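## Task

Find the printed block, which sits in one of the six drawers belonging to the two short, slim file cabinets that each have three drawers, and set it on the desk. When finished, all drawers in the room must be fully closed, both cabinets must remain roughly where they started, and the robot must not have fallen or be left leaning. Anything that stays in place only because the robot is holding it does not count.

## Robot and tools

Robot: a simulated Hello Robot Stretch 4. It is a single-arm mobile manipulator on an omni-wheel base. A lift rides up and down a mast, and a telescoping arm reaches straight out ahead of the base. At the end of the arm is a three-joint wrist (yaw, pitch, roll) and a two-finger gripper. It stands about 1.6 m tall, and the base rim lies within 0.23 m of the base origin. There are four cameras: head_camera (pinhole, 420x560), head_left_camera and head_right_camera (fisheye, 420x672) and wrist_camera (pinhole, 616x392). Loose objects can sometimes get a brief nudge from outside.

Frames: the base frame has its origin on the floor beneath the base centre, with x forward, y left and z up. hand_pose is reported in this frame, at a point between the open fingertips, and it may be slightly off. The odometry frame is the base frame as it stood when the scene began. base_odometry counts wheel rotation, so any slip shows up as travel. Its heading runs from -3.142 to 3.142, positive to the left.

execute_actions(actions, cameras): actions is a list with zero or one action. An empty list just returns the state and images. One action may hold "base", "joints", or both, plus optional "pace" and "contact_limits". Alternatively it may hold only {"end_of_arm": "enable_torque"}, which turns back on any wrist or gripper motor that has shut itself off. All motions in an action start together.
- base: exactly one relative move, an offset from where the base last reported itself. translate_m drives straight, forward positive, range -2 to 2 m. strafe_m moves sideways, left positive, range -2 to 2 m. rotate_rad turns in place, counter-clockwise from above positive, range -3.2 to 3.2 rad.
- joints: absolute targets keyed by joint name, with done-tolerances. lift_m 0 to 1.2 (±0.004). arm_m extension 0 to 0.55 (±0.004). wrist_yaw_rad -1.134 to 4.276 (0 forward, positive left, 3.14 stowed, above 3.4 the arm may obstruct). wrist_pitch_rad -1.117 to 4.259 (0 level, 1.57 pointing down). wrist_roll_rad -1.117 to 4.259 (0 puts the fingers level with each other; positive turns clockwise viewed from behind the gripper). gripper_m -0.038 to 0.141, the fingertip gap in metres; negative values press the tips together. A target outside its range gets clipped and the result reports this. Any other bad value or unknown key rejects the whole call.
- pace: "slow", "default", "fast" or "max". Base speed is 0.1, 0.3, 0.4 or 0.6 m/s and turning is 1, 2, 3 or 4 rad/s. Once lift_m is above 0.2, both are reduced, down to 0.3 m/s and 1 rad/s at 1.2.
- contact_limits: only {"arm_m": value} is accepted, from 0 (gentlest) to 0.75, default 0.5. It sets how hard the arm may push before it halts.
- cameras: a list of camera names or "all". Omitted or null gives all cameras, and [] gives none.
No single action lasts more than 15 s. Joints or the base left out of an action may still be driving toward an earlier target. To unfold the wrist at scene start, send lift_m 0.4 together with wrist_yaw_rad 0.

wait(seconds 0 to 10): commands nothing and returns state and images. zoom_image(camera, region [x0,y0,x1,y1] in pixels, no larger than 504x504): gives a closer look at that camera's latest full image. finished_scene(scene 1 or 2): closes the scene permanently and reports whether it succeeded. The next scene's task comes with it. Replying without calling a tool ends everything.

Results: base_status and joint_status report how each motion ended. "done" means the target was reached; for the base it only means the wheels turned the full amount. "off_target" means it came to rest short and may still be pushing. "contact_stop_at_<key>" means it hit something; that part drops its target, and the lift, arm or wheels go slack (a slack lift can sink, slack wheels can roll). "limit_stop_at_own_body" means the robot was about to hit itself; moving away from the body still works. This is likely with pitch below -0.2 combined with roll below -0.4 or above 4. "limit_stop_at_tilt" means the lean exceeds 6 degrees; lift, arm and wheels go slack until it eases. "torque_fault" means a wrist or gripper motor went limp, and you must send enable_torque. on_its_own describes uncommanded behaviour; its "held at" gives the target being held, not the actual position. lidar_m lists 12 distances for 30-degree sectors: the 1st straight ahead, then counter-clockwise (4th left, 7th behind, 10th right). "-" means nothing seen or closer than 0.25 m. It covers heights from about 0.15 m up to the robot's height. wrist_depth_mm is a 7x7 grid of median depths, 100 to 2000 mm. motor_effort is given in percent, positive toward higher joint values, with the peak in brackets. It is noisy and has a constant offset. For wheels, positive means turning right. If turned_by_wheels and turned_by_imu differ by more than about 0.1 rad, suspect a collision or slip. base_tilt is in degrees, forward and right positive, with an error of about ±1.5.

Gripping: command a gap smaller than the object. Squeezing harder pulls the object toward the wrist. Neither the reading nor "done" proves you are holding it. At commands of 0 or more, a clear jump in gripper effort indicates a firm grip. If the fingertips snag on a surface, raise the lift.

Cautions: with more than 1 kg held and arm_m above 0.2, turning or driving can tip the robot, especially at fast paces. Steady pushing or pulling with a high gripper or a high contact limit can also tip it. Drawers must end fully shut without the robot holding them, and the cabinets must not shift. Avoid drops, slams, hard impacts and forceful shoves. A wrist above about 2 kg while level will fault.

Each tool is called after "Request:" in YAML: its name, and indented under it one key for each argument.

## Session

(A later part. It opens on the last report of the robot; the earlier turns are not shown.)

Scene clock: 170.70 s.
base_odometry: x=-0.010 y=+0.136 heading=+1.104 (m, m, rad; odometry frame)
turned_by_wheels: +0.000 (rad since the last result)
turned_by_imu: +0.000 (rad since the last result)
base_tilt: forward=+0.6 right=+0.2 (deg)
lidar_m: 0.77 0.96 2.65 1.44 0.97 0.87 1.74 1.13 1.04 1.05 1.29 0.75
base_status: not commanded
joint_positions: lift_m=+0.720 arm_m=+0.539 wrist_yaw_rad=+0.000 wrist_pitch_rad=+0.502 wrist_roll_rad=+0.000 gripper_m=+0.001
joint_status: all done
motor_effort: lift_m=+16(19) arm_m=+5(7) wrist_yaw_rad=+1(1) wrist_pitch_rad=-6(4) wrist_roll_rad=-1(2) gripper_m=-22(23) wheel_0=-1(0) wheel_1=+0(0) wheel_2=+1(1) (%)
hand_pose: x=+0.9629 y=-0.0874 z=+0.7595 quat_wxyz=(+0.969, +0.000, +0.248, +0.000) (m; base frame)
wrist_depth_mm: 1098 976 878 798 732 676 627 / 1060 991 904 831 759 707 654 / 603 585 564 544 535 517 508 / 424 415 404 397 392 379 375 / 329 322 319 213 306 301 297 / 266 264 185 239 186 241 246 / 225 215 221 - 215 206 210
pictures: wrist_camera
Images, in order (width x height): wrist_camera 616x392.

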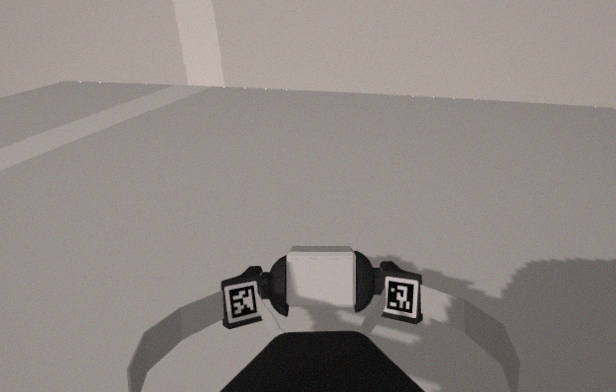

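Request:
execute_actions:
  actions:
    - {"joints":{"lift_m":0.704},"pace":"slow"}
  cameras: []

Request:
execute_actions:
  actions:
    - {"joints":{"gripper_m":0.07},"pace":"slow"}
  cameras: []

Request:
execute_actions:
  actions:
    - {"joints":{"lift_m":0.77,"arm_m":0.45}}
  cameras: ["wrist_camera"]

Scene clock: 173.67 s.
base_odometry: x=-0.010 y=+0.136 heading=+1.104 (m, m, rad; odometry frame)
turned_by_wheels: +0.000 (rad since the last result)
turned_by_imu: +0.000 (rad since the last result)
base_tilt: forward=+0.7 right=+0.1 (deg)
lidar_m: 0.75 0.94 2.65 1.48 0.96 0.87 1.73 1.13 1.03 1.05 1.26 0.75
base_status: not commanded
joint_positions: lift_m=+0.704 arm_m=+0.539 wrist_yaw_rad=+0.000 wrist_pitch_rad=+0.502 wrist_roll_rad=+0.000 gripper_m=+0.001
joint_status: all done
motor_effort: lift_m=+15(17) arm_m=+5(5) wrist_yaw_rad=+0(0) wrist_pitch_rad=-6(4) wrist_roll_rad=-1(1) gripper_m=-22(21) wheel_0=+0(0) wheel_1=+0(0) wheel_2=+1(1) (%)
hand_pose: x=+0.9629 y=-0.0874 z=+0.7436 quat_wxyz=(+0.969, +0.000, +0.248, +0.000) (m; base frame)
wrist_depth_mm: 1098 976 866 788 732 676 627 / 976 891 854 809 741 691 654 / 554 539 517 504 488 477 466 / 387 382 373 366 357 349 343 / 300 294 291 213 281 277 272 / 244 242 186 219 185 220 225 / 206 197 203 - 197 189 193
pictures: none
No camera images: the call's "cameras" was empty. Leave "cameras" out to get every camera's image.

Scene clock: 176.37 s.
base_odometry: x=-0.010 y=+0.136 heading=+1.104 (m, m, rad; odometry frame)
turned_by_wheels: +0.000 (rad since the last result)
turned_by_imu: +0.000 (rad since the last result)
base_tilt: forward=+0.7 right=+0.2 (deg)
lidar_m: 0.74 0.97 2.65 1.49 0.96 0.87 1.73 1.14 1.04 1.05 1.29 0.75
base_status: not commanded
joint_positions: lift_m=+0.704 arm_m=+0.539 wrist_yaw_rad=+0.000 wrist_pitch_rad=+0.502 wrist_roll_rad=+0.000 gripper_m=+0.070
joint_status: all done
motor_effort: lift_m=+15(15) arm_m=+5(5) wrist_yaw_rad=+1(0) wrist_pitch_rad=-6(6) wrist_roll_rad=-1(1) gripper_m=-2(20) wheel_0=+0(1) wheel_1=+0(0) wheel_2=+1(1) (%)
hand_pose: x=+0.9629 y=-0.0874 z=+0.7436 quat_wxyz=(+0.969, +0.000, +0.248, +0.000) (m; base frame)
wrist_depth_mm: 1098 976 878 798 723 676 621 / 976 917 854 809 750 683 654 / 554 535 517 500 484 477 469 / 392 382 370 366 357 351 343 / 300 296 291 287 282 277 273 / 244 241 197 214 193 226 225 / 206 198 203 - 197 190 192
pictures: none
No camera images: the call's "cameras" was empty. Leave "cameras" out to get every camera's image.

Scene clock: 177.60 s.
base_odometry: x=-0.010 y=+0.136 heading=+1.104 (m, m, rad; odometry frame)
turned_by_wheels: +0.000 (rad since the last result)
turned_by_imu: +0.000 (rad since the last result)
base_tilt: forward=+0.7 right=+0.1 (deg)
lidar_m: 0.75 0.95 2.66 1.48 0.97 0.87 1.73 1.14 1.03 1.05 1.27 0.75
base_status: not commanded
joint_positions: lift_m=+0.770 arm_m=+0.451 wrist_yaw_rad=+0.000 wrist_pitch_rad=+0.502 wrist_roll_rad=+0.000 gripper_m=+0.070
joint_status: all done
motor_effort: lift_m=+20(23) arm_m=-5(6) wrist_yaw_rad=+1(0) wrist_pitch_rad=-5(5) wrist_roll_rad=-1(2) gripper_m=-2(3) wheel_0=-1(0) wheel_1=+0(1) wheel_2=+1(1) (%)
hand_pose: x=+0.8746 y=-0.0874 z=+0.8091 quat_wxyz=(+0.969, +0.000, +0.249, +0.000) (m; base frame)
wrist_depth_mm: 1205 1078 976 866 809 732 691 / 1308 1098 1042 946 854 788 732 / 759 732 715 691 668 654 640 / 535 525 512 500 492 480 469 / 413 407 399 389 384 377 373 / 336 332 197 322 194 312 310 / 291 272 278 - 271 260 264
pictures: wrist_camera
Images, in order (width x height): wrist_camera 616x392.

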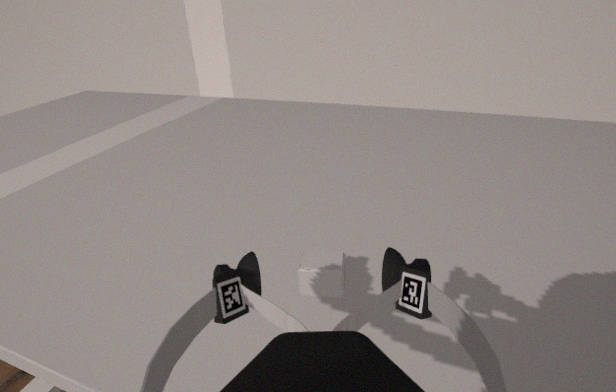

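Request:
finished_scene:
  scene: 1

The scene is finished: the task was done.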